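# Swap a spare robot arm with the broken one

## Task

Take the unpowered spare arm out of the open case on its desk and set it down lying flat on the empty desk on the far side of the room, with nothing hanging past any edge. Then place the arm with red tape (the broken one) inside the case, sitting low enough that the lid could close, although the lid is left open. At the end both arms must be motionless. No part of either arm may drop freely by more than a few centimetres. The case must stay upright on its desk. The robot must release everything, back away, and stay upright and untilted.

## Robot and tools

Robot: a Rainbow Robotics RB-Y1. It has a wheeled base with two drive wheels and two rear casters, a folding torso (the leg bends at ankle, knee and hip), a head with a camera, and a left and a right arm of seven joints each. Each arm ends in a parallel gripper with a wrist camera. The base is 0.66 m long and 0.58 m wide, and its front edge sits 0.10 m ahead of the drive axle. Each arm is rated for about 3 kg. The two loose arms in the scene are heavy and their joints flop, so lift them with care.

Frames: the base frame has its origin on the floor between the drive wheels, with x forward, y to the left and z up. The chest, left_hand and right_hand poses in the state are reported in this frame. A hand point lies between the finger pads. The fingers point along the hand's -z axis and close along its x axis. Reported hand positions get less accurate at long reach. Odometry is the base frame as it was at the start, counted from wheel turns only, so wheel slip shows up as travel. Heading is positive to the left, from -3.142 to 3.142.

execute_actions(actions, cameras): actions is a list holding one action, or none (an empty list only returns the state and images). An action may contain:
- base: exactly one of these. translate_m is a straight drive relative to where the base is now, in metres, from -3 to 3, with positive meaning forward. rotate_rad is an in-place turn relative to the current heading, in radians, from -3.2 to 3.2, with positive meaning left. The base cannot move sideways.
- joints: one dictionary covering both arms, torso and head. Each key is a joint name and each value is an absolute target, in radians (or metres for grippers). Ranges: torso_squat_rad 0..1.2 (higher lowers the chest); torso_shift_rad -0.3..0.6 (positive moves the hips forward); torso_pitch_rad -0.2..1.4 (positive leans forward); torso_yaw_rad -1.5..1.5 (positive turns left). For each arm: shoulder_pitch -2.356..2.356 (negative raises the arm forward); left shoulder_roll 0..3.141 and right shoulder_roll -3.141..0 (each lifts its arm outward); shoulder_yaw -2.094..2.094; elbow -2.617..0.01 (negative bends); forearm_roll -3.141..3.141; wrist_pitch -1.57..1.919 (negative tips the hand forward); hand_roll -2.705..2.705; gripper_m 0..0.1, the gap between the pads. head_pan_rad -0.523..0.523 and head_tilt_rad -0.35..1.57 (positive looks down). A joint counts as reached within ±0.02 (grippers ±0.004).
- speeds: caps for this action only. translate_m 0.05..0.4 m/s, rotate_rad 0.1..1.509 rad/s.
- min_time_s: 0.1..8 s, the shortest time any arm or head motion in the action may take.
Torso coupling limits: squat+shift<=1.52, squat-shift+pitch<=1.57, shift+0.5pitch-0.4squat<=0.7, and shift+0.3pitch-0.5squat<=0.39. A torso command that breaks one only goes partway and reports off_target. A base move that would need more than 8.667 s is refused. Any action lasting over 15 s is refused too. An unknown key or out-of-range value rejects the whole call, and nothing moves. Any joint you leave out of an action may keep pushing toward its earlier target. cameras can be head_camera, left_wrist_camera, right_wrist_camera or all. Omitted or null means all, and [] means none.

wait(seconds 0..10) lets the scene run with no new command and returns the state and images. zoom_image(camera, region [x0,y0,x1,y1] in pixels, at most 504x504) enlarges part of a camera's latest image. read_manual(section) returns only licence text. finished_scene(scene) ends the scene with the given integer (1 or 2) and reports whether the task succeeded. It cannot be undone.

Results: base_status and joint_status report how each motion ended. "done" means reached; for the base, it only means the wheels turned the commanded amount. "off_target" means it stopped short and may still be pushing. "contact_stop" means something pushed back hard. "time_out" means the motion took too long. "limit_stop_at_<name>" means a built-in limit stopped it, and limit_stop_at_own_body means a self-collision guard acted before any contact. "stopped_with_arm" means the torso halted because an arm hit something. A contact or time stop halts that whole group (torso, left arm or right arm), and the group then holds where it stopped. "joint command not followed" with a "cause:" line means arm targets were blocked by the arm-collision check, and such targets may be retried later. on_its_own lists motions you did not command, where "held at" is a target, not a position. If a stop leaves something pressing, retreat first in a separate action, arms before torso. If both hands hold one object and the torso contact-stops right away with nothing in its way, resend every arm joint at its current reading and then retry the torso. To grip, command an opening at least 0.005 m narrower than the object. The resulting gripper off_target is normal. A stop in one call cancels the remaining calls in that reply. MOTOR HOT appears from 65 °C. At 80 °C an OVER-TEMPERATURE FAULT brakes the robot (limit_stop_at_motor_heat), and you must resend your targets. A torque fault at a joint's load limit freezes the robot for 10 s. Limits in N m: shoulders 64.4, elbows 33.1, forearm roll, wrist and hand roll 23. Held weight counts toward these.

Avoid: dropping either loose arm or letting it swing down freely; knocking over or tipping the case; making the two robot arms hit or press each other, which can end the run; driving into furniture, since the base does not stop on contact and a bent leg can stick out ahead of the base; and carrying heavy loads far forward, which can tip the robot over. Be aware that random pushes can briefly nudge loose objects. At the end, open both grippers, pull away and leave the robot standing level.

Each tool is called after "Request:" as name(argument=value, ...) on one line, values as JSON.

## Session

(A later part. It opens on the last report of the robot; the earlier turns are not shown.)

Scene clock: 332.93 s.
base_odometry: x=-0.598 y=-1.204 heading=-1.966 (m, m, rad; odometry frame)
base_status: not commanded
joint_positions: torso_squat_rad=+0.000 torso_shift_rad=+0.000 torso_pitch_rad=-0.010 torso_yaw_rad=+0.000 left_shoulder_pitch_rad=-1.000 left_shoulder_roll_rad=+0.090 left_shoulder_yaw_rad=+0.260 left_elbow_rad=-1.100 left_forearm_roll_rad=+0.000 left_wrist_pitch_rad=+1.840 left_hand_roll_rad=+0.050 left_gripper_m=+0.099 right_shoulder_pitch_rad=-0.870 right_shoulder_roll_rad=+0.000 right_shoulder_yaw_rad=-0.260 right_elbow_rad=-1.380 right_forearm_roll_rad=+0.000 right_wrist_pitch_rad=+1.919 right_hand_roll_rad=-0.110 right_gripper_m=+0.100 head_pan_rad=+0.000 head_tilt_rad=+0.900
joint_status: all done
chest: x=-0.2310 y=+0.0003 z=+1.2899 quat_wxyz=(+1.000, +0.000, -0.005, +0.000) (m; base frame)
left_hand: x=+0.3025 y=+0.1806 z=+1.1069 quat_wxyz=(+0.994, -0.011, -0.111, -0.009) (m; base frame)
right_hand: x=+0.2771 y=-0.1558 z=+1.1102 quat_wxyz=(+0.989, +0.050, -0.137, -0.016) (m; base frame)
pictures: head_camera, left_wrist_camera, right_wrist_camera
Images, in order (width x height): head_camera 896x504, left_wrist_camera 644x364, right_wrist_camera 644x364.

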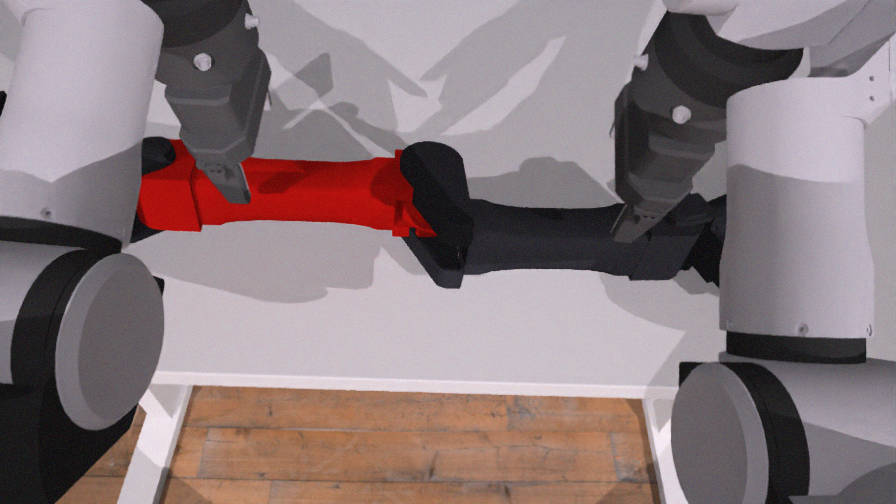

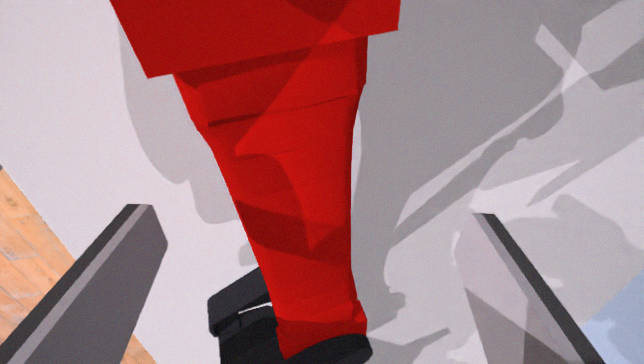

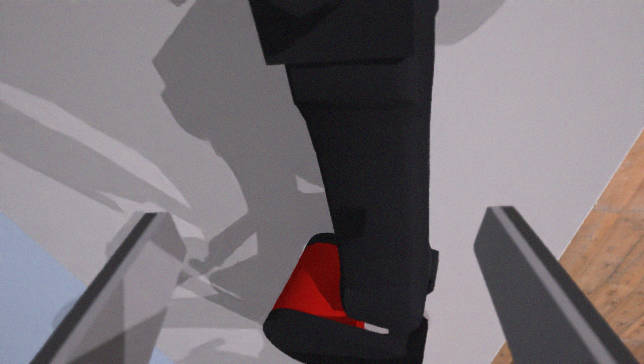

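Request:
execute_actions(actions=[{"joints":{"torso_yaw_rad":0.045,"torso_squat_rad":0.2,"left_shoulder_roll_rad":0.02,"left_hand_roll_rad":0.05,"right_elbow_rad":-1.32,"right_hand_roll_rad":-0.13}}])

Scene clock: 339.80 s.
base_odometry: x=-0.598 y=-1.204 heading=-1.966 (m, m, rad; odometry frame)
base_status: not commanded
joint_positions: torso_squat_rad=+0.200 torso_shift_rad=+0.000 torso_pitch_rad=-0.010 torso_yaw_rad=+0.045 left_shoulder_pitch_rad=-1.000 left_shoulder_roll_rad=+0.020 left_shoulder_yaw_rad=+0.260 left_elbow_rad=-1.100 left_forearm_roll_rad=+0.000 left_wrist_pitch_rad=+1.840 left_hand_roll_rad=+0.050 left_gripper_m=+0.099 right_shoulder_pitch_rad=-0.870 right_shoulder_roll_rad=+0.000 right_shoulder_yaw_rad=-0.260 right_elbow_rad=-1.320 right_forearm_roll_rad=+0.000 right_wrist_pitch_rad=+1.919 right_hand_roll_rad=-0.130 right_gripper_m=+0.100 head_pan_rad=+0.000 head_tilt_rad=+0.900
joint_status: all done
chest: x=-0.2312 y=+0.0002 z=+1.2760 quat_wxyz=(+1.000, -0.001, -0.005, +0.022) (m; base frame)
left_hand: x=+0.2868 y=+0.1643 z=+1.0845 quat_wxyz=(+0.994, -0.031, -0.102, -0.012) (m; base frame)
right_hand: x=+0.2772 y=-0.1325 z=+1.0793 quat_wxyz=(+0.993, +0.050, -0.106, -0.003) (m; base frame)
pictures: head_camera, left_wrist_camera, right_wrist_camera
Images, in order (width x height): head_camera 896x504, left_wrist_camera 644x364, right_wrist_camera 644x364.

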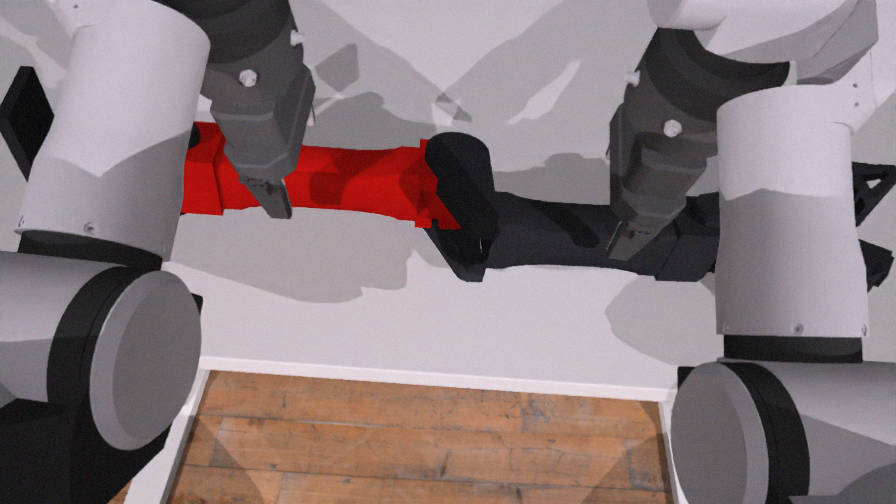

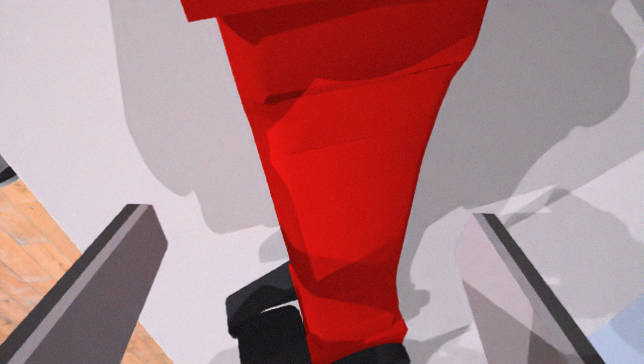

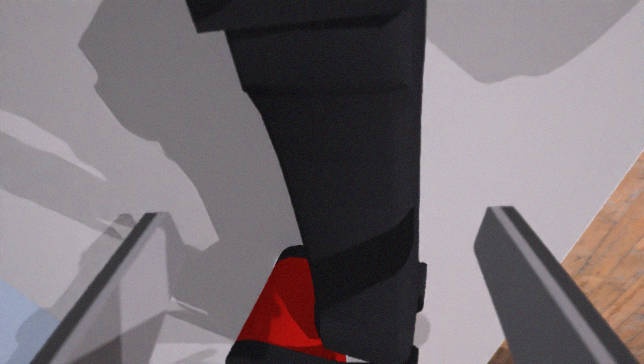

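Request:
execute_actions(actions=[{"joints":{"left_wrist_pitch_rad":1.75,"torso_squat_rad":0.35}}])

Scene clock: 347.87 s.
base_odometry: x=-0.598 y=-1.204 heading=-1.966 (m, m, rad; odometry frame)
base_status: not commanded
joint_positions: torso_squat_rad=+0.350 torso_shift_rad=+0.000 torso_pitch_rad=-0.010 torso_yaw_rad=+0.045 left_shoulder_pitch_rad=-1.000 left_shoulder_roll_rad=+0.020 left_shoulder_yaw_rad=+0.260 left_elbow_rad=-1.100 left_forearm_roll_rad=+0.000 left_wrist_pitch_rad=+1.750 left_hand_roll_rad=+0.050 left_gripper_m=+0.099 right_shoulder_pitch_rad=-0.870 right_shoulder_roll_rad=+0.000 right_shoulder_yaw_rad=-0.260 right_elbow_rad=-1.320 right_forearm_roll_rad=+0.000 right_wrist_pitch_rad=+1.919 right_hand_roll_rad=-0.130 right_gripper_m=+0.100 head_pan_rad=+0.000 head_tilt_rad=+0.900
joint_status: all done
chest: x=-0.2312 y=+0.0002 z=+1.2475 quat_wxyz=(+1.000, -0.001, -0.005, +0.022) (m; base frame)
left_hand: x=+0.3068 y=+0.1629 z=+1.0612 quat_wxyz=(+0.989, -0.034, -0.146, -0.011) (m; base frame)
right_hand: x=+0.2772 y=-0.1325 z=+1.0508 quat_wxyz=(+0.993, +0.050, -0.106, -0.003) (m; base frame)
pictures: head_camera, left_wrist_camera, right_wrist_camera
Images, in order (width x height): head_camera 896x504, left_wrist_camera 644x364, right_wrist_camera 644x364.

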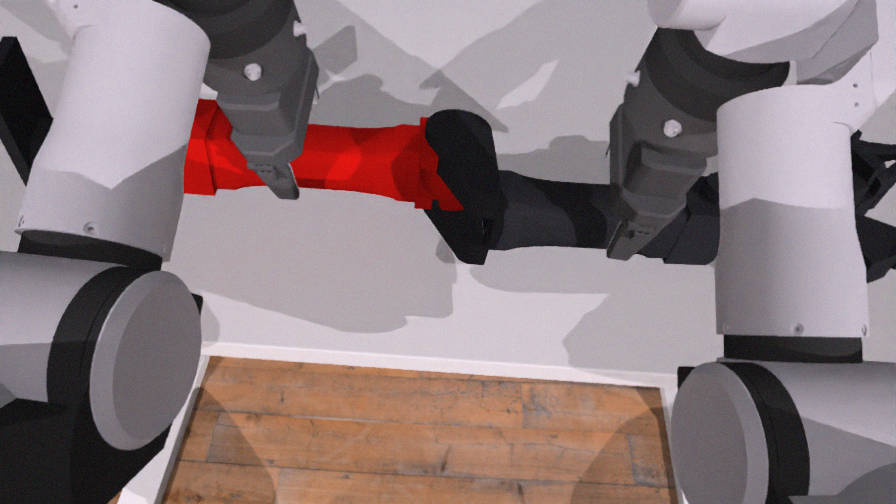

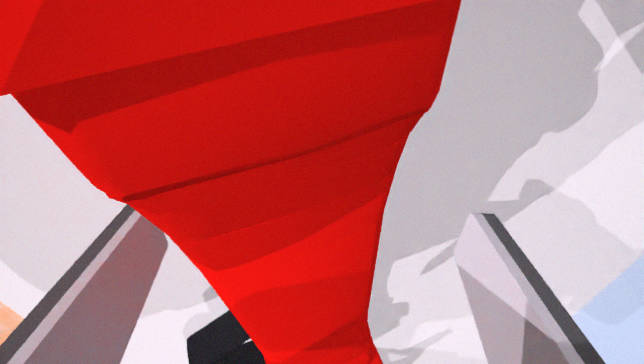

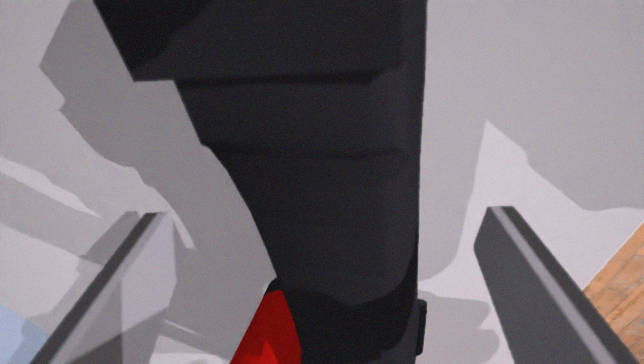

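Request:
execute_actions(actions=[{"joints":{"left_wrist_pitch_rad":1.79,"torso_squat_rad":0.45}}])

Scene clock: 353.17 s.
base_odometry: x=-0.598 y=-1.204 heading=-1.966 (m, m, rad; odometry frame)
base_status: not commanded
joint_positions: torso_squat_rad=+0.450 torso_shift_rad=+0.000 torso_pitch_rad=-0.010 torso_yaw_rad=+0.045 left_shoulder_pitch_rad=-1.000 left_shoulder_roll_rad=+0.020 left_shoulder_yaw_rad=+0.260 left_elbow_rad=-1.100 left_forearm_roll_rad=+0.000 left_wrist_pitch_rad=+1.790 left_hand_roll_rad=+0.050 left_gripper_m=+0.099 right_shoulder_pitch_rad=-0.870 right_shoulder_roll_rad=+0.000 right_shoulder_yaw_rad=-0.260 right_elbow_rad=-1.320 right_forearm_roll_rad=+0.000 right_wrist_pitch_rad=+1.919 right_hand_roll_rad=-0.130 right_gripper_m=+0.100 head_pan_rad=+0.000 head_tilt_rad=+0.900
joint_status: all done
chest: x=-0.2312 y=+0.0002 z=+1.2202 quat_wxyz=(+1.000, -0.001, -0.005, +0.022) (m; base frame)
left_hand: x=+0.2980 y=+0.1635 z=+1.0314 quat_wxyz=(+0.991, -0.033, -0.127, -0.012) (m; base frame)
right_hand: x=+0.2772 y=-0.1325 z=+1.0236 quat_wxyz=(+0.993, +0.050, -0.106, -0.003) (m; base frame)
pictures: head_camera, left_wrist_camera, right_wrist_camera
Images, in order (width x height): head_camera 896x504, left_wrist_camera 644x364, right_wrist_camera 644x364.

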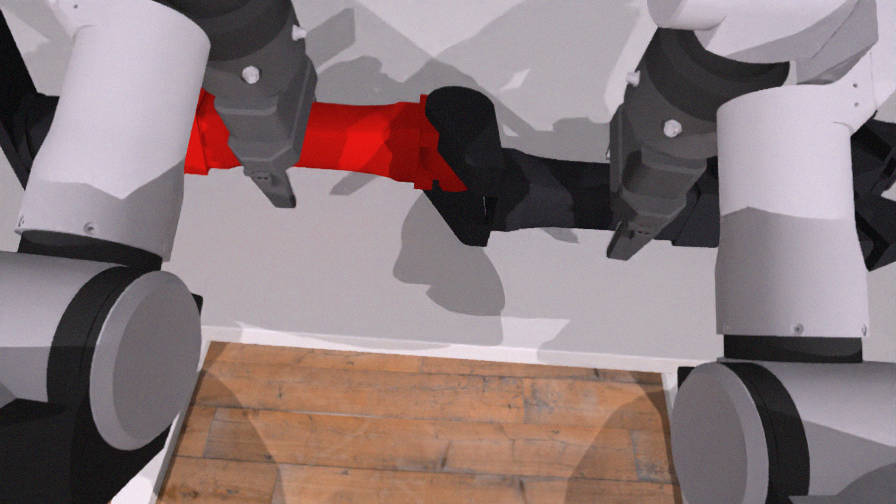

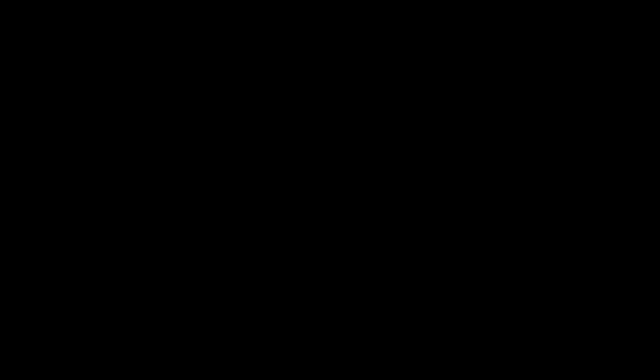

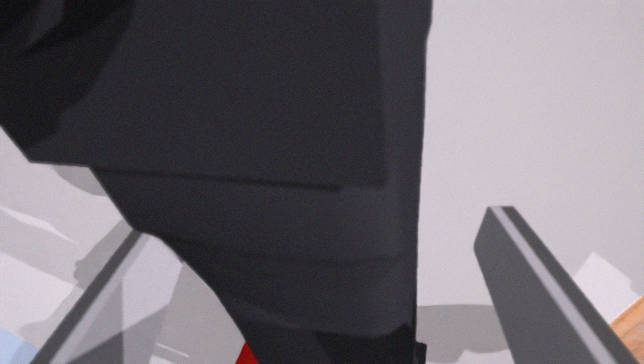

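Request:
execute_actions(actions=[{"joints":{"right_wrist_pitch_rad":1.82,"right_shoulder_pitch_rad":-0.83}}], cameras=["right_wrist_camera"])

Request:
execute_actions(actions=[{"joints":{"left_gripper_m":0.02,"right_gripper_m":0.02}}], cameras=["head_camera"])

Scene clock: 358.13 s.
base_odometry: x=-0.598 y=-1.204 heading=-1.966 (m, m, rad; odometry frame)
base_status: not commanded
joint_positions: torso_squat_rad=+0.450 torso_shift_rad=+0.000 torso_pitch_rad=-0.010 torso_yaw_rad=+0.045 left_shoulder_pitch_rad=-1.000 left_shoulder_roll_rad=+0.020 left_shoulder_yaw_rad=+0.260 left_elbow_rad=-1.100 left_forearm_roll_rad=+0.000 left_wrist_pitch_rad=+1.790 left_hand_roll_rad=+0.050 left_gripper_m=+0.099 right_shoulder_pitch_rad=-0.830 right_shoulder_roll_rad=+0.000 right_shoulder_yaw_rad=-0.260 right_elbow_rad=-1.320 right_forearm_roll_rad=+0.000 right_wrist_pitch_rad=+1.820 right_hand_roll_rad=-0.130 right_gripper_m=+0.100 head_pan_rad=+0.000 head_tilt_rad=+0.900
joint_status: all done
chest: x=-0.2312 y=+0.0002 z=+1.2202 quat_wxyz=(+1.000, -0.001, -0.005, +0.022) (m; base frame)
left_hand: x=+0.2980 y=+0.1636 z=+1.0314 quat_wxyz=(+0.991, -0.033, -0.127, -0.012) (m; base frame)
right_hand: x=+0.2896 y=-0.1376 z=+1.0102 quat_wxyz=(+0.989, +0.054, -0.136, -0.012) (m; base frame)
pictures: right_wrist_camera
Images, in order (width x height): right_wrist_camera 644x364.

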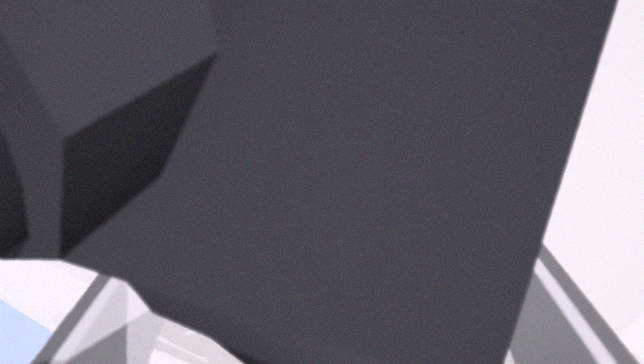

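Scene clock: 359.40 s.
base_odometry: x=-0.598 y=-1.204 heading=-1.966 (m, m, rad; odometry frame)
base_status: not commanded
joint_positions: torso_squat_rad=+0.450 torso_shift_rad=+0.000 torso_pitch_rad=-0.010 torso_yaw_rad=+0.045 left_shoulder_pitch_rad=-1.001 left_shoulder_roll_rad=+0.021 left_shoulder_yaw_rad=+0.260 left_elbow_rad=-1.101 left_forearm_roll_rad=+0.000 left_wrist_pitch_rad=+1.789 left_hand_roll_rad=+0.050 left_gripper_m=+0.060 right_shoulder_pitch_rad=-0.829 right_shoulder_roll_rad=+0.000 right_shoulder_yaw_rad=-0.260 right_elbow_rad=-1.319 right_forearm_roll_rad=+0.000 right_wrist_pitch_rad=+1.821 right_hand_roll_rad=-0.130 right_gripper_m=+0.064 head_pan_rad=+0.000 head_tilt_rad=+0.900
joint_status: left_gripper_m off_target (ended at +0.060, target +0.020); right_gripper_m off_target (ended at +0.064, target +0.020)
chest: x=-0.2312 y=+0.0002 z=+1.2202 quat_wxyz=(+1.000, -0.001, -0.005, +0.022) (m; base frame)
left_hand: x=+0.2987 y=+0.1642 z=+1.0324 quat_wxyz=(+0.991, -0.032, -0.128, -0.011) (m; base frame)
right_hand: x=+0.2890 y=-0.1378 z=+1.0092 quat_wxyz=(+0.989, +0.054, -0.135, -0.012) (m; base frame)
pictures: head_camera
Images, in order (width x height): head_camera 896x504.

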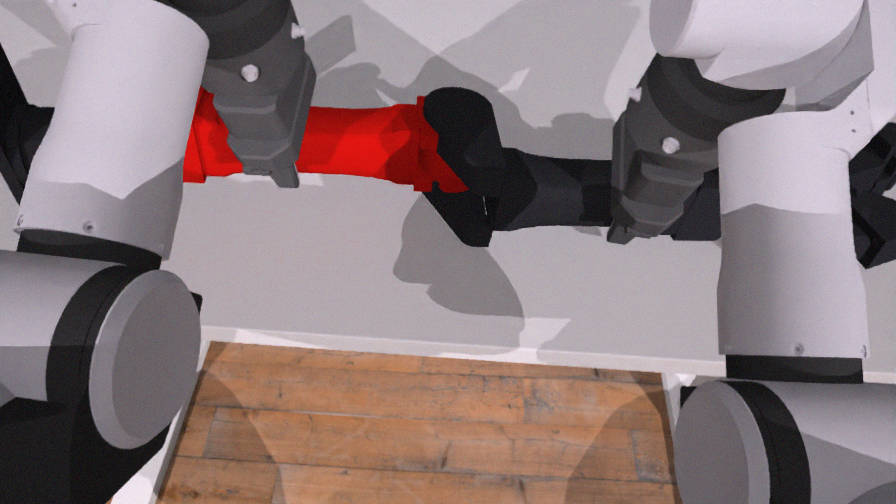

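Request:
execute_actions(actions=[{"joints":{"torso_squat_rad":0.33,"head_tilt_rad":0.7}}], cameras=["head_camera"])

Scene clock: 364.10 s.
base_odometry: x=-0.598 y=-1.204 heading=-1.966 (m, m, rad; odometry frame)
base_status: not commanded
joint_positions: torso_squat_rad=+0.330 torso_shift_rad=+0.001 torso_pitch_rad=-0.008 torso_yaw_rad=+0.045 left_shoulder_pitch_rad=-0.998 left_shoulder_roll_rad=+0.020 left_shoulder_yaw_rad=+0.260 left_elbow_rad=-1.099 left_forearm_roll_rad=+0.000 left_wrist_pitch_rad=+1.790 left_hand_roll_rad=+0.050 left_gripper_m=+0.060 right_shoulder_pitch_rad=-0.827 right_shoulder_roll_rad=+0.000 right_shoulder_yaw_rad=-0.260 right_elbow_rad=-1.318 right_forearm_roll_rad=+0.000 right_wrist_pitch_rad=+1.821 right_hand_roll_rad=-0.130 right_gripper_m=+0.064 head_pan_rad=+0.000 head_tilt_rad=+0.700
joint_status: all done
chest: x=-0.2302 y=+0.0002 z=+1.2522 quat_wxyz=(+1.000, -0.001, -0.004, +0.022) (m; base frame)
left_hand: x=+0.2982 y=+0.1642 z=+1.0612 quat_wxyz=(+0.992, -0.032, -0.125, -0.011) (m; base frame)
right_hand: x=+0.2889 y=-0.1380 z=+1.0387 quat_wxyz=(+0.990, +0.054, -0.132, -0.012) (m; base frame)
pictures: head_camera
Images, in order (width x height): head_camera 896x504.

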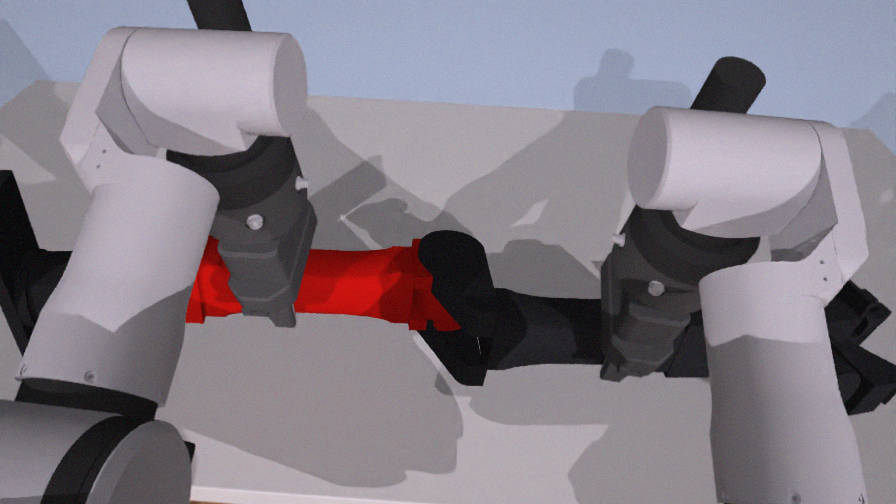

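Request:
execute_actions(actions=[{"joints":{"torso_squat_rad":0,"torso_pitch_rad":-0.2,"torso_yaw_rad":0,"right_shoulder_pitch_rad":-0.9,"right_wrist_pitch_rad":1.89,"left_shoulder_pitch_rad":-1.03,"left_wrist_pitch_rad":1.82,"head_tilt_rad":0.85,"head_pan_rad":-0.3},"min_time_s":2}], cameras=["head_camera"])

Scene clock: 373.40 s.
base_odometry: x=-0.598 y=-1.204 heading=-1.966 (m, m, rad; odometry frame)
base_status: not commanded
joint_positions: torso_squat_rad=+0.000 torso_shift_rad=+0.001 torso_pitch_rad=-0.198 torso_yaw_rad=+0.000 left_shoulder_pitch_rad=-1.026 left_shoulder_roll_rad=+0.025 left_shoulder_yaw_rad=+0.261 left_elbow_rad=-1.099 left_forearm_roll_rad=-0.002 left_wrist_pitch_rad=+1.820 left_hand_roll_rad=+0.050 left_gripper_m=+0.060 right_shoulder_pitch_rad=-0.894 right_shoulder_roll_rad=-0.003 right_shoulder_yaw_rad=-0.261 right_elbow_rad=-1.317 right_forearm_roll_rad=+0.002 right_wrist_pitch_rad=+1.892 right_hand_roll_rad=-0.130 right_gripper_m=+0.064 head_pan_rad=-0.300 head_tilt_rad=+0.850
joint_status: all done
chest: x=-0.2885 y=+0.0002 z=+1.2839 quat_wxyz=(+0.995, +0.000, -0.099, +0.000) (m; base frame)
left_hand: x=+0.2709 y=+0.1393 z=+1.2102 quat_wxyz=(+0.975, -0.028, -0.216, -0.039) (m; base frame)
right_hand: x=+0.2505 y=-0.1528 z=+1.1986 quat_wxyz=(+0.973, +0.050, -0.223, -0.018) (m; base frame)
pictures: head_camera
Images, in order (width x height): head_camera 896x504.

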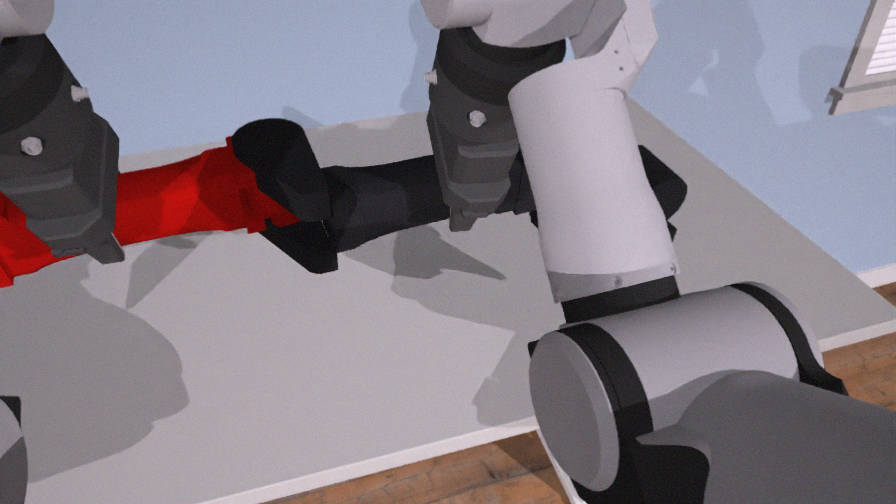

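Request:
execute_actions(actions=[{"base":{"translate_m":-0.35},"speeds":{"translate_m":0.12},"joints":{"left_shoulder_roll_rad":0.04}}], cameras=["head_camera"])

Scene clock: 382.77 s.
base_odometry: x=-0.463 y=-0.881 heading=-1.964 (m, m, rad; odometry frame)
base_status: done
joint_positions: torso_squat_rad=+0.000 torso_shift_rad=+0.001 torso_pitch_rad=-0.198 torso_yaw_rad=+0.000 left_shoulder_pitch_rad=-1.027 left_shoulder_roll_rad=+0.039 left_shoulder_yaw_rad=+0.261 left_elbow_rad=-1.099 left_forearm_roll_rad=+0.000 left_wrist_pitch_rad=+1.820 left_hand_roll_rad=+0.050 left_gripper_m=+0.057 right_shoulder_pitch_rad=-0.896 right_shoulder_roll_rad=+0.002 right_shoulder_yaw_rad=-0.260 right_elbow_rad=-1.318 right_forearm_roll_rad=+0.000 right_wrist_pitch_rad=+1.891 right_hand_roll_rad=-0.130 right_gripper_m=+0.058 head_pan_rad=-0.300 head_tilt_rad=+0.850
joint_status: all done
on_its_own: right_gripper_m moved -0.006 toward your old target +0.020
chest: x=-0.2886 y=+0.0002 z=+1.2839 quat_wxyz=(+0.995, +0.000, -0.099, +0.000) (m; base frame)
left_hand: x=+0.2724 y=+0.1464 z=+1.2128 quat_wxyz=(+0.975, -0.025, -0.218, -0.035) (m; base frame)
right_hand: x=+0.2503 y=-0.1491 z=+1.1996 quat_wxyz=(+0.973, +0.052, -0.223, -0.015) (m; base frame)
pictures: head_camera
Images, in order (width x height): head_camera 896x504.

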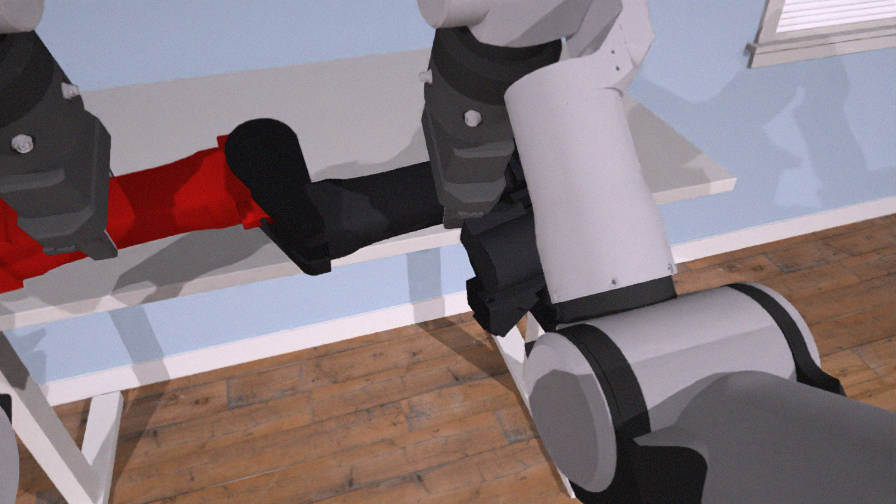

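Request:
execute_actions(actions=[{"base":{"translate_m":-1.22},"speeds":{"translate_m":0.33},"joints":{"head_pan_rad":0,"head_tilt_rad":0.5}}], cameras=[])

Request:
execute_actions(actions=[{"base":{"rotate_rad":1.571},"speeds":{"rotate_rad":0.6}}], cameras=["head_camera"])

Scene clock: 396.87 s.
base_odometry: x=+0.004 y=+0.246 heading=-1.963 (m, m, rad; odometry frame)
base_status: done
joint_positions: torso_squat_rad=+0.000 torso_shift_rad=+0.001 torso_pitch_rad=-0.198 torso_yaw_rad=+0.000 left_shoulder_pitch_rad=-1.027 left_shoulder_roll_rad=+0.039 left_shoulder_yaw_rad=+0.261 left_elbow_rad=-1.098 left_forearm_roll_rad=+0.000 left_wrist_pitch_rad=+1.820 left_hand_roll_rad=+0.050 left_gripper_m=+0.057 right_shoulder_pitch_rad=-0.896 right_shoulder_roll_rad=+0.002 right_shoulder_yaw_rad=-0.260 right_elbow_rad=-1.318 right_forearm_roll_rad=+0.000 right_wrist_pitch_rad=+1.891 right_hand_roll_rad=-0.130 right_gripper_m=+0.058 head_pan_rad=+0.000 head_tilt_rad=+0.500
joint_status: all done
chest: x=-0.2886 y=+0.0002 z=+1.2839 quat_wxyz=(+0.995, +0.000, -0.099, +0.000) (m; base frame)
left_hand: x=+0.2725 y=+0.1464 z=+1.2128 quat_wxyz=(+0.975, -0.025, -0.218, -0.035) (m; base frame)
right_hand: x=+0.2503 y=-0.1491 z=+1.1996 quat_wxyz=(+0.973, +0.052, -0.223, -0.015) (m; base frame)
pictures: none
No camera images: the call's "cameras" was empty. Leave "cameras" out to get every camera's image.

Scene clock: 401.03 s.
base_odometry: x=+0.004 y=+0.246 heading=-0.392 (m, m, rad; odometry frame)
base_status: done
joint_positions: torso_squat_rad=+0.000 torso_shift_rad=+0.001 torso_pitch_rad=-0.198 torso_yaw_rad=+0.000 left_shoulder_pitch_rad=-1.027 left_shoulder_roll_rad=+0.039 left_shoulder_yaw_rad=+0.261 left_elbow_rad=-1.098 left_forearm_roll_rad=+0.000 left_wrist_pitch_rad=+1.820 left_hand_roll_rad=+0.050 left_gripper_m=+0.057 right_shoulder_pitch_rad=-0.896 right_shoulder_roll_rad=+0.002 right_shoulder_yaw_rad=-0.260 right_elbow_rad=-1.318 right_forearm_roll_rad=+0.000 right_wrist_pitch_rad=+1.891 right_hand_roll_rad=-0.130 right_gripper_m=+0.058 head_pan_rad=+0.000 head_tilt_rad=+0.500
joint_status: not commanded
chest: x=-0.2886 y=+0.0002 z=+1.2839 quat_wxyz=(+0.995, +0.000, -0.099, +0.000) (m; base frame)
left_hand: x=+0.2725 y=+0.1464 z=+1.2128 quat_wxyz=(+0.975, -0.025, -0.218, -0.035) (m; base frame)
right_hand: x=+0.2503 y=-0.1491 z=+1.1996 quat_wxyz=(+0.973, +0.052, -0.223, -0.015) (m; base frame)
pictures: head_camera
Images, in order (width x height): head_camera 896x504.

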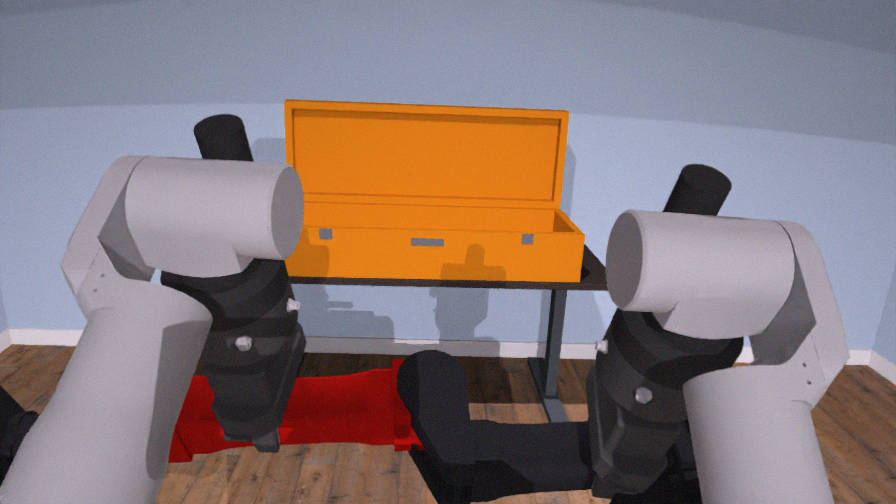

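Request:
execute_actions(actions=[{"base":{"rotate_rad":0.04}}], cameras=[])

Request:
execute_actions(actions=[{"base":{"translate_m":1.45},"speeds":{"translate_m":0.33},"joints":{"head_tilt_rad":1.0}}], cameras=["head_camera"])

Scene clock: 408.53 s.
base_odometry: x=+0.003 y=+0.246 heading=-0.353 (m, m, rad; odometry frame)
base_status: done
joint_positions: torso_squat_rad=+0.000 torso_shift_rad=+0.001 torso_pitch_rad=-0.198 torso_yaw_rad=+0.000 left_shoulder_pitch_rad=-1.027 left_shoulder_roll_rad=+0.039 left_shoulder_yaw_rad=+0.261 left_elbow_rad=-1.098 left_forearm_roll_rad=+0.000 left_wrist_pitch_rad=+1.820 left_hand_roll_rad=+0.050 left_gripper_m=+0.057 right_shoulder_pitch_rad=-0.896 right_shoulder_roll_rad=+0.002 right_shoulder_yaw_rad=-0.260 right_elbow_rad=-1.318 right_forearm_roll_rad=+0.000 right_wrist_pitch_rad=+1.891 right_hand_roll_rad=-0.130 right_gripper_m=+0.058 head_pan_rad=+0.000 head_tilt_rad=+0.500
joint_status: not commanded
chest: x=-0.2886 y=+0.0002 z=+1.2839 quat_wxyz=(+0.995, +0.000, -0.099, +0.000) (m; base frame)
left_hand: x=+0.2725 y=+0.1464 z=+1.2128 quat_wxyz=(+0.975, -0.025, -0.218, -0.035) (m; base frame)
right_hand: x=+0.2503 y=-0.1491 z=+1.1996 quat_wxyz=(+0.973, +0.052, -0.223, -0.015) (m; base frame)
pictures: none
No camera images: the call's "cameras" was empty. Leave "cameras" out to get every camera's image.

Scene clock: 414.23 s.
base_odometry: x=+1.364 y=-0.254 heading=-0.352 (m, m, rad; odometry frame)
base_status: done
joint_positions: torso_squat_rad=+0.000 torso_shift_rad=+0.001 torso_pitch_rad=-0.198 torso_yaw_rad=+0.000 left_shoulder_pitch_rad=-1.027 left_shoulder_roll_rad=+0.039 left_shoulder_yaw_rad=+0.261 left_elbow_rad=-1.098 left_forearm_roll_rad=+0.000 left_wrist_pitch_rad=+1.820 left_hand_roll_rad=+0.050 left_gripper_m=+0.057 right_shoulder_pitch_rad=-0.896 right_shoulder_roll_rad=+0.002 right_shoulder_yaw_rad=-0.260 right_elbow_rad=-1.318 right_forearm_roll_rad=+0.000 right_wrist_pitch_rad=+1.891 right_hand_roll_rad=-0.130 right_gripper_m=+0.058 head_pan_rad=+0.000 head_tilt_rad=+1.000
joint_status: all done
chest: x=-0.2884 y=+0.0002 z=+1.2839 quat_wxyz=(+0.995, +0.000, -0.099, +0.000) (m; base frame)
left_hand: x=+0.2726 y=+0.1464 z=+1.2126 quat_wxyz=(+0.975, -0.025, -0.218, -0.035) (m; base frame)
right_hand: x=+0.2504 y=-0.1491 z=+1.1995 quat_wxyz=(+0.973, +0.052, -0.223, -0.015) (m; base frame)
pictures: head_camera
Images, in order (width x height): head_camera 896x504.

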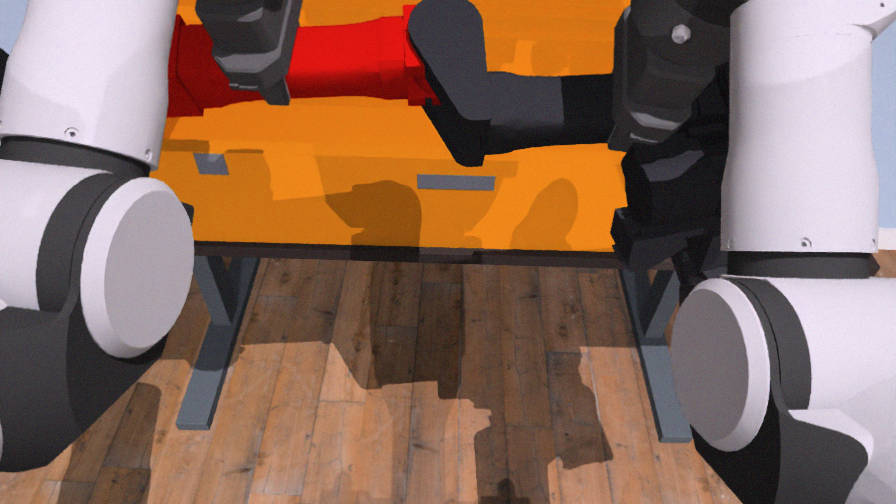

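Request:
execute_actions(actions=[{"base":{"translate_m":0.38},"speeds":{"translate_m":0.12},"joints":{"torso_shift_rad":0.15}}], cameras=["head_camera"])

Scene clock: 424.83 s.
base_odometry: x=+1.721 y=-0.385 heading=-0.351 (m, m, rad; odometry frame)
base_status: done
joint_positions: torso_squat_rad=+0.000 torso_shift_rad=+0.151 torso_pitch_rad=-0.198 torso_yaw_rad=+0.000 left_shoulder_pitch_rad=-1.027 left_shoulder_roll_rad=+0.039 left_shoulder_yaw_rad=+0.261 left_elbow_rad=-1.098 left_forearm_roll_rad=+0.000 left_wrist_pitch_rad=+1.820 left_hand_roll_rad=+0.050 left_gripper_m=+0.057 right_shoulder_pitch_rad=-0.896 right_shoulder_roll_rad=+0.002 right_shoulder_yaw_rad=-0.260 right_elbow_rad=-1.318 right_forearm_roll_rad=+0.000 right_wrist_pitch_rad=+1.891 right_hand_roll_rad=-0.130 right_gripper_m=+0.058 head_pan_rad=+0.000 head_tilt_rad=+1.000
joint_status: all done
chest: x=-0.1837 y=+0.0002 z=+1.2759 quat_wxyz=(+0.995, +0.000, -0.099, +0.000) (m; base frame)
left_hand: x=+0.3773 y=+0.1464 z=+1.2046 quat_wxyz=(+0.975, -0.025, -0.218, -0.035) (m; base frame)
right_hand: x=+0.3552 y=-0.1491 z=+1.1915 quat_wxyz=(+0.973, +0.052, -0.223, -0.015) (m; base frame)
pictures: head_camera
Images, in order (width x height): head_camera 896x504.

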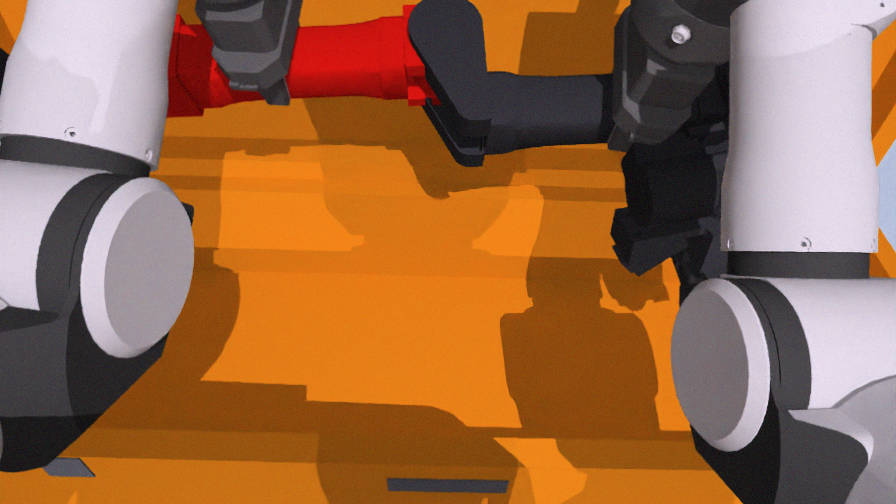

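Request:
execute_actions(actions=[{"joints":{"torso_pitch_rad":0.15,"torso_shift_rad":0.12,"torso_yaw_rad":-0.1,"head_tilt_rad":0.7,"head_pan_rad":0.45}}], cameras=["head_camera"])

Scene clock: 432.40 s.
base_odometry: x=+1.721 y=-0.385 heading=-0.351 (m, m, rad; odometry frame)
base_status: not commanded
joint_positions: torso_squat_rad=+0.000 torso_shift_rad=+0.121 torso_pitch_rad=+0.152 torso_yaw_rad=-0.100 left_shoulder_pitch_rad=-1.027 left_shoulder_roll_rad=+0.039 left_shoulder_yaw_rad=+0.261 left_elbow_rad=-1.099 left_forearm_roll_rad=+0.000 left_wrist_pitch_rad=+1.820 left_hand_roll_rad=+0.050 left_gripper_m=+0.057 right_shoulder_pitch_rad=-0.897 right_shoulder_roll_rad=+0.002 right_shoulder_yaw_rad=-0.260 right_elbow_rad=-1.318 right_forearm_roll_rad=+0.000 right_wrist_pitch_rad=+1.890 right_hand_roll_rad=-0.130 right_gripper_m=+0.058 head_pan_rad=+0.450 head_tilt_rad=+0.700
joint_status: all done
chest: x=-0.0967 y=+0.0002 z=+1.2813 quat_wxyz=(+0.996, -0.004, +0.076, -0.050) (m; base frame)
left_hand: x=+0.4178 y=+0.0922 z=+1.0202 quat_wxyz=(+0.995, -0.041, -0.044, -0.079) (m; base frame)
right_hand: x=+0.3636 y=-0.1994 z=+1.0202 quat_wxyz=(+0.995, +0.039, -0.054, -0.072) (m; base frame)
pictures: head_camera
Images, in order (width x height): head_camera 896x504.

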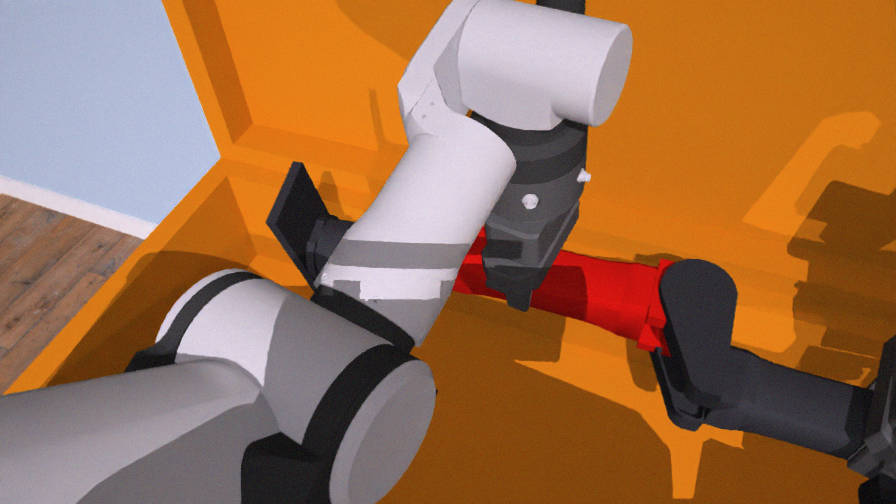

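Request:
execute_actions(actions=[{"joints":{"torso_squat_rad":0.42,"torso_shift_rad":0.05,"head_pan_rad":-0.3}}], cameras=["head_camera"])

Scene clock: 447.50 s.
base_odometry: x=+1.721 y=-0.385 heading=-0.351 (m, m, rad; odometry frame)
base_status: not commanded
joint_positions: torso_squat_rad=+0.420 torso_shift_rad=+0.051 torso_pitch_rad=+0.152 torso_yaw_rad=-0.100 left_shoulder_pitch_rad=-1.028 left_shoulder_roll_rad=+0.039 left_shoulder_yaw_rad=+0.261 left_elbow_rad=-1.099 left_forearm_roll_rad=+0.000 left_wrist_pitch_rad=+1.820 left_hand_roll_rad=+0.050 left_gripper_m=+0.057 right_shoulder_pitch_rad=-0.897 right_shoulder_roll_rad=+0.001 right_shoulder_yaw_rad=-0.260 right_elbow_rad=-1.318 right_forearm_roll_rad=+0.000 right_wrist_pitch_rad=+1.890 right_hand_roll_rad=-0.130 right_gripper_m=+0.058 head_pan_rad=-0.300 head_tilt_rad=+0.700
joint_status: all done
chest: x=-0.1490 y=+0.0002 z=+1.2248 quat_wxyz=(+0.996, -0.004, +0.076, -0.050) (m; base frame)
left_hand: x=+0.3657 y=+0.0922 z=+0.9640 quat_wxyz=(+0.995, -0.041, -0.044, -0.079) (m; base frame)
right_hand: x=+0.3116 y=-0.1994 z=+0.9640 quat_wxyz=(+0.995, +0.039, -0.054, -0.072) (m; base frame)
pictures: head_camera
Images, in order (width x height): head_camera 896x504.

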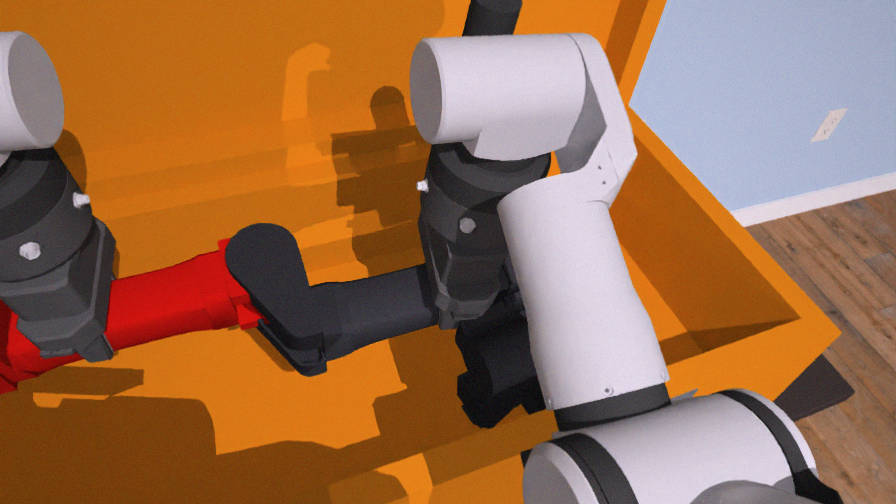

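Request:
execute_actions(actions=[{"joints":{"torso_squat_rad":0.5,"torso_yaw_rad":-0.04}}], cameras=["head_camera"])

Request:
execute_actions(actions=[{"joints":{"torso_squat_rad":0.53,"torso_yaw_rad":0.09}}], cameras=["head_camera"])

Scene clock: 453.67 s.
base_odometry: x=+1.721 y=-0.385 heading=-0.351 (m, m, rad; odometry frame)
base_status: not commanded
joint_positions: torso_squat_rad=+0.500 torso_shift_rad=+0.050 torso_pitch_rad=+0.151 torso_yaw_rad=-0.040 left_shoulder_pitch_rad=-1.030 left_shoulder_roll_rad=+0.040 left_shoulder_yaw_rad=+0.260 left_elbow_rad=-1.100 left_forearm_roll_rad=+0.000 left_wrist_pitch_rad=+1.820 left_hand_roll_rad=+0.050 left_gripper_m=+0.020 right_shoulder_pitch_rad=-0.899 right_shoulder_roll_rad=+0.000 right_shoulder_yaw_rad=-0.260 right_elbow_rad=-1.319 right_forearm_roll_rad=+0.000 right_wrist_pitch_rad=+1.890 right_hand_roll_rad=-0.130 right_gripper_m=+0.058 head_pan_rad=-0.300 head_tilt_rad=+0.700
joint_status: all done
on_its_own: left_gripper_m moved -0.037 to your old target +0.020
chest: x=-0.1507 y=+0.0002 z=+1.2000 quat_wxyz=(+0.997, -0.002, +0.075, -0.020) (m; base frame)
left_hand: x=+0.3585 y=+0.1248 z=+0.9420 quat_wxyz=(+0.997, -0.034, -0.047, -0.050) (m; base frame)
right_hand: x=+0.3218 y=-0.1698 z=+0.9391 quat_wxyz=(+0.997, +0.045, -0.054, -0.043) (m; base frame)
pictures: head_camera
Images, in order (width x height): head_camera 896x504.

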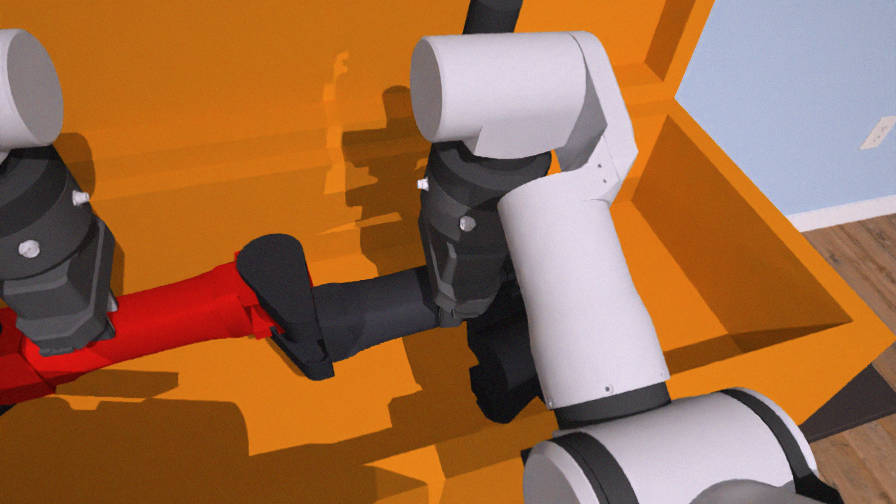

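Scene clock: 454.97 s.
base_odometry: x=+1.721 y=-0.385 heading=-0.351 (m, m, rad; odometry frame)
base_status: not commanded
joint_positions: torso_squat_rad=+0.530 torso_shift_rad=+0.050 torso_pitch_rad=+0.151 torso_yaw_rad=+0.090 left_shoulder_pitch_rad=-1.030 left_shoulder_roll_rad=+0.040 left_shoulder_yaw_rad=+0.260 left_elbow_rad=-1.100 left_forearm_roll_rad=+0.000 left_wrist_pitch_rad=+1.820 left_hand_roll_rad=+0.050 left_gripper_m=+0.020 right_shoulder_pitch_rad=-0.899 right_shoulder_roll_rad=+0.000 right_shoulder_yaw_rad=-0.260 right_elbow_rad=-1.319 right_forearm_roll_rad=+0.000 right_wrist_pitch_rad=+1.890 right_hand_roll_rad=-0.130 right_gripper_m=+0.055 head_pan_rad=-0.300 head_tilt_rad=+0.700
joint_status: all done
chest: x=-0.1512 y=+0.0002 z=+1.1897 quat_wxyz=(+0.996, +0.003, +0.075, +0.045) (m; base frame)
left_hand: x=+0.3376 y=+0.1941 z=+0.9349 quat_wxyz=(+0.998, -0.022, -0.049, +0.014) (m; base frame)
right_hand: x=+0.3391 y=-0.1031 z=+0.9261 quat_wxyz=(+0.997, +0.058, -0.051, +0.020) (m; base frame)
pictures: head_camera
Images, in order (width x height): head_camera 896x504.

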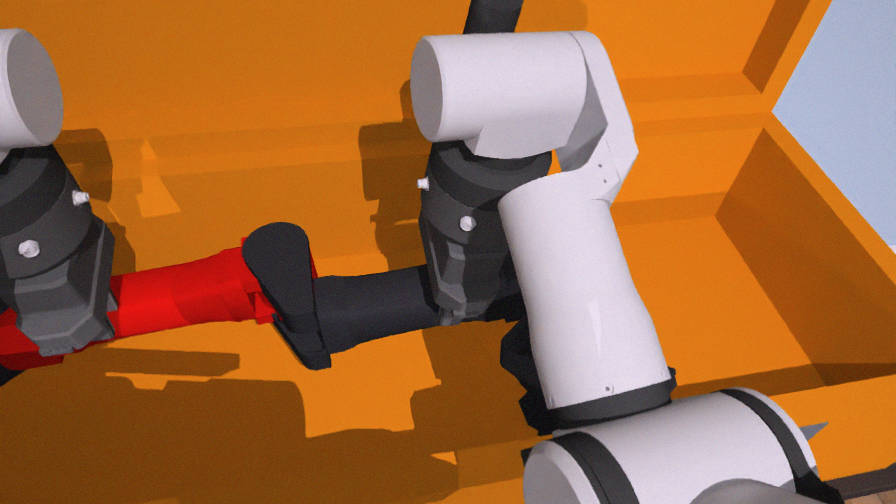

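Request:
execute_actions(actions=[{"joints":{"left_gripper_m":0.1,"head_pan_rad":0.3}}])

Scene clock: 459.63 s.
base_odometry: x=+1.721 y=-0.385 heading=-0.351 (m, m, rad; odometry frame)
base_status: not commanded
joint_positions: torso_squat_rad=+0.530 torso_shift_rad=+0.050 torso_pitch_rad=+0.151 torso_yaw_rad=+0.090 left_shoulder_pitch_rad=-1.030 left_shoulder_roll_rad=+0.040 left_shoulder_yaw_rad=+0.260 left_elbow_rad=-1.100 left_forearm_roll_rad=+0.000 left_wrist_pitch_rad=+1.820 left_hand_roll_rad=+0.050 left_gripper_m=+0.099 right_shoulder_pitch_rad=-0.899 right_shoulder_roll_rad=+0.000 right_shoulder_yaw_rad=-0.260 right_elbow_rad=-1.319 right_forearm_roll_rad=+0.000 right_wrist_pitch_rad=+1.890 right_hand_roll_rad=-0.130 right_gripper_m=+0.055 head_pan_rad=+0.300 head_tilt_rad=+0.700
joint_status: all done
chest: x=-0.1512 y=+0.0002 z=+1.1897 quat_wxyz=(+0.996, +0.003, +0.075, +0.045) (m; base frame)
left_hand: x=+0.3376 y=+0.1941 z=+0.9349 quat_wxyz=(+0.998, -0.022, -0.049, +0.014) (m; base frame)
right_hand: x=+0.3391 y=-0.1031 z=+0.9261 quat_wxyz=(+0.997, +0.058, -0.051, +0.020) (m; base frame)
pictures: head_camera, left_wrist_camera, right_wrist_camera
Images, in order (width x height): head_camera 896x504, left_wrist_camera 644x364, right_wrist_camera 644x364.

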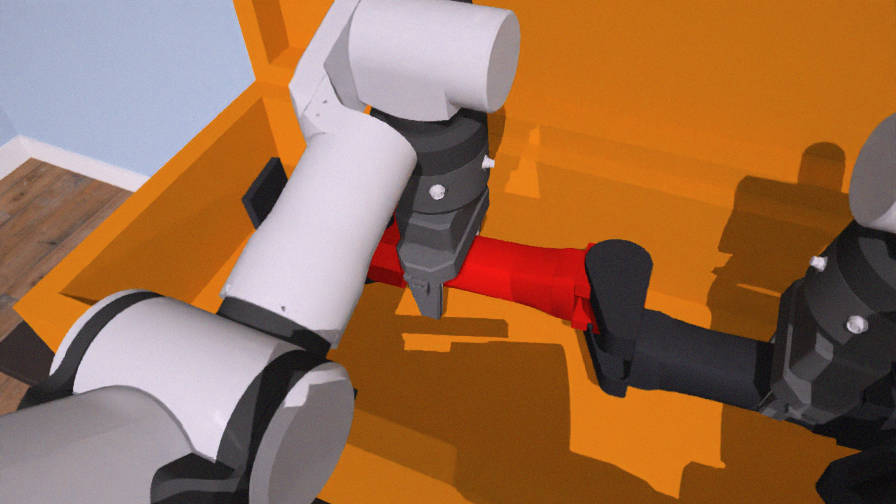

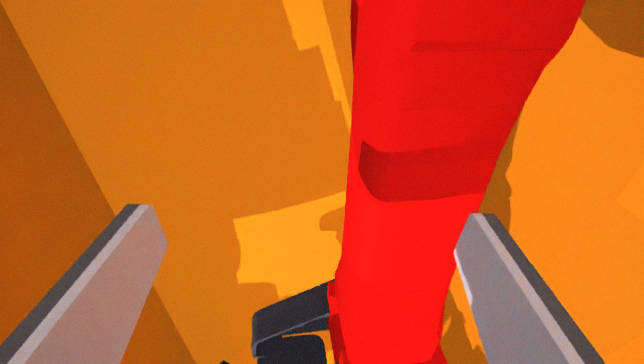

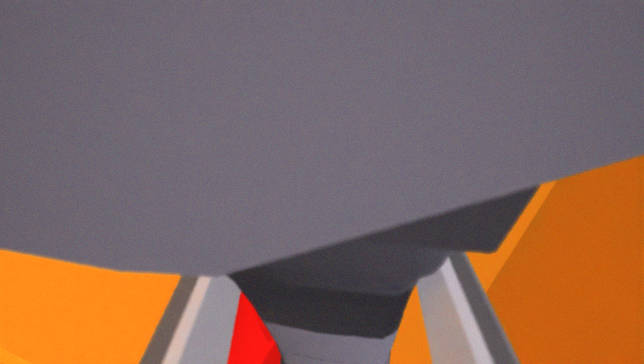

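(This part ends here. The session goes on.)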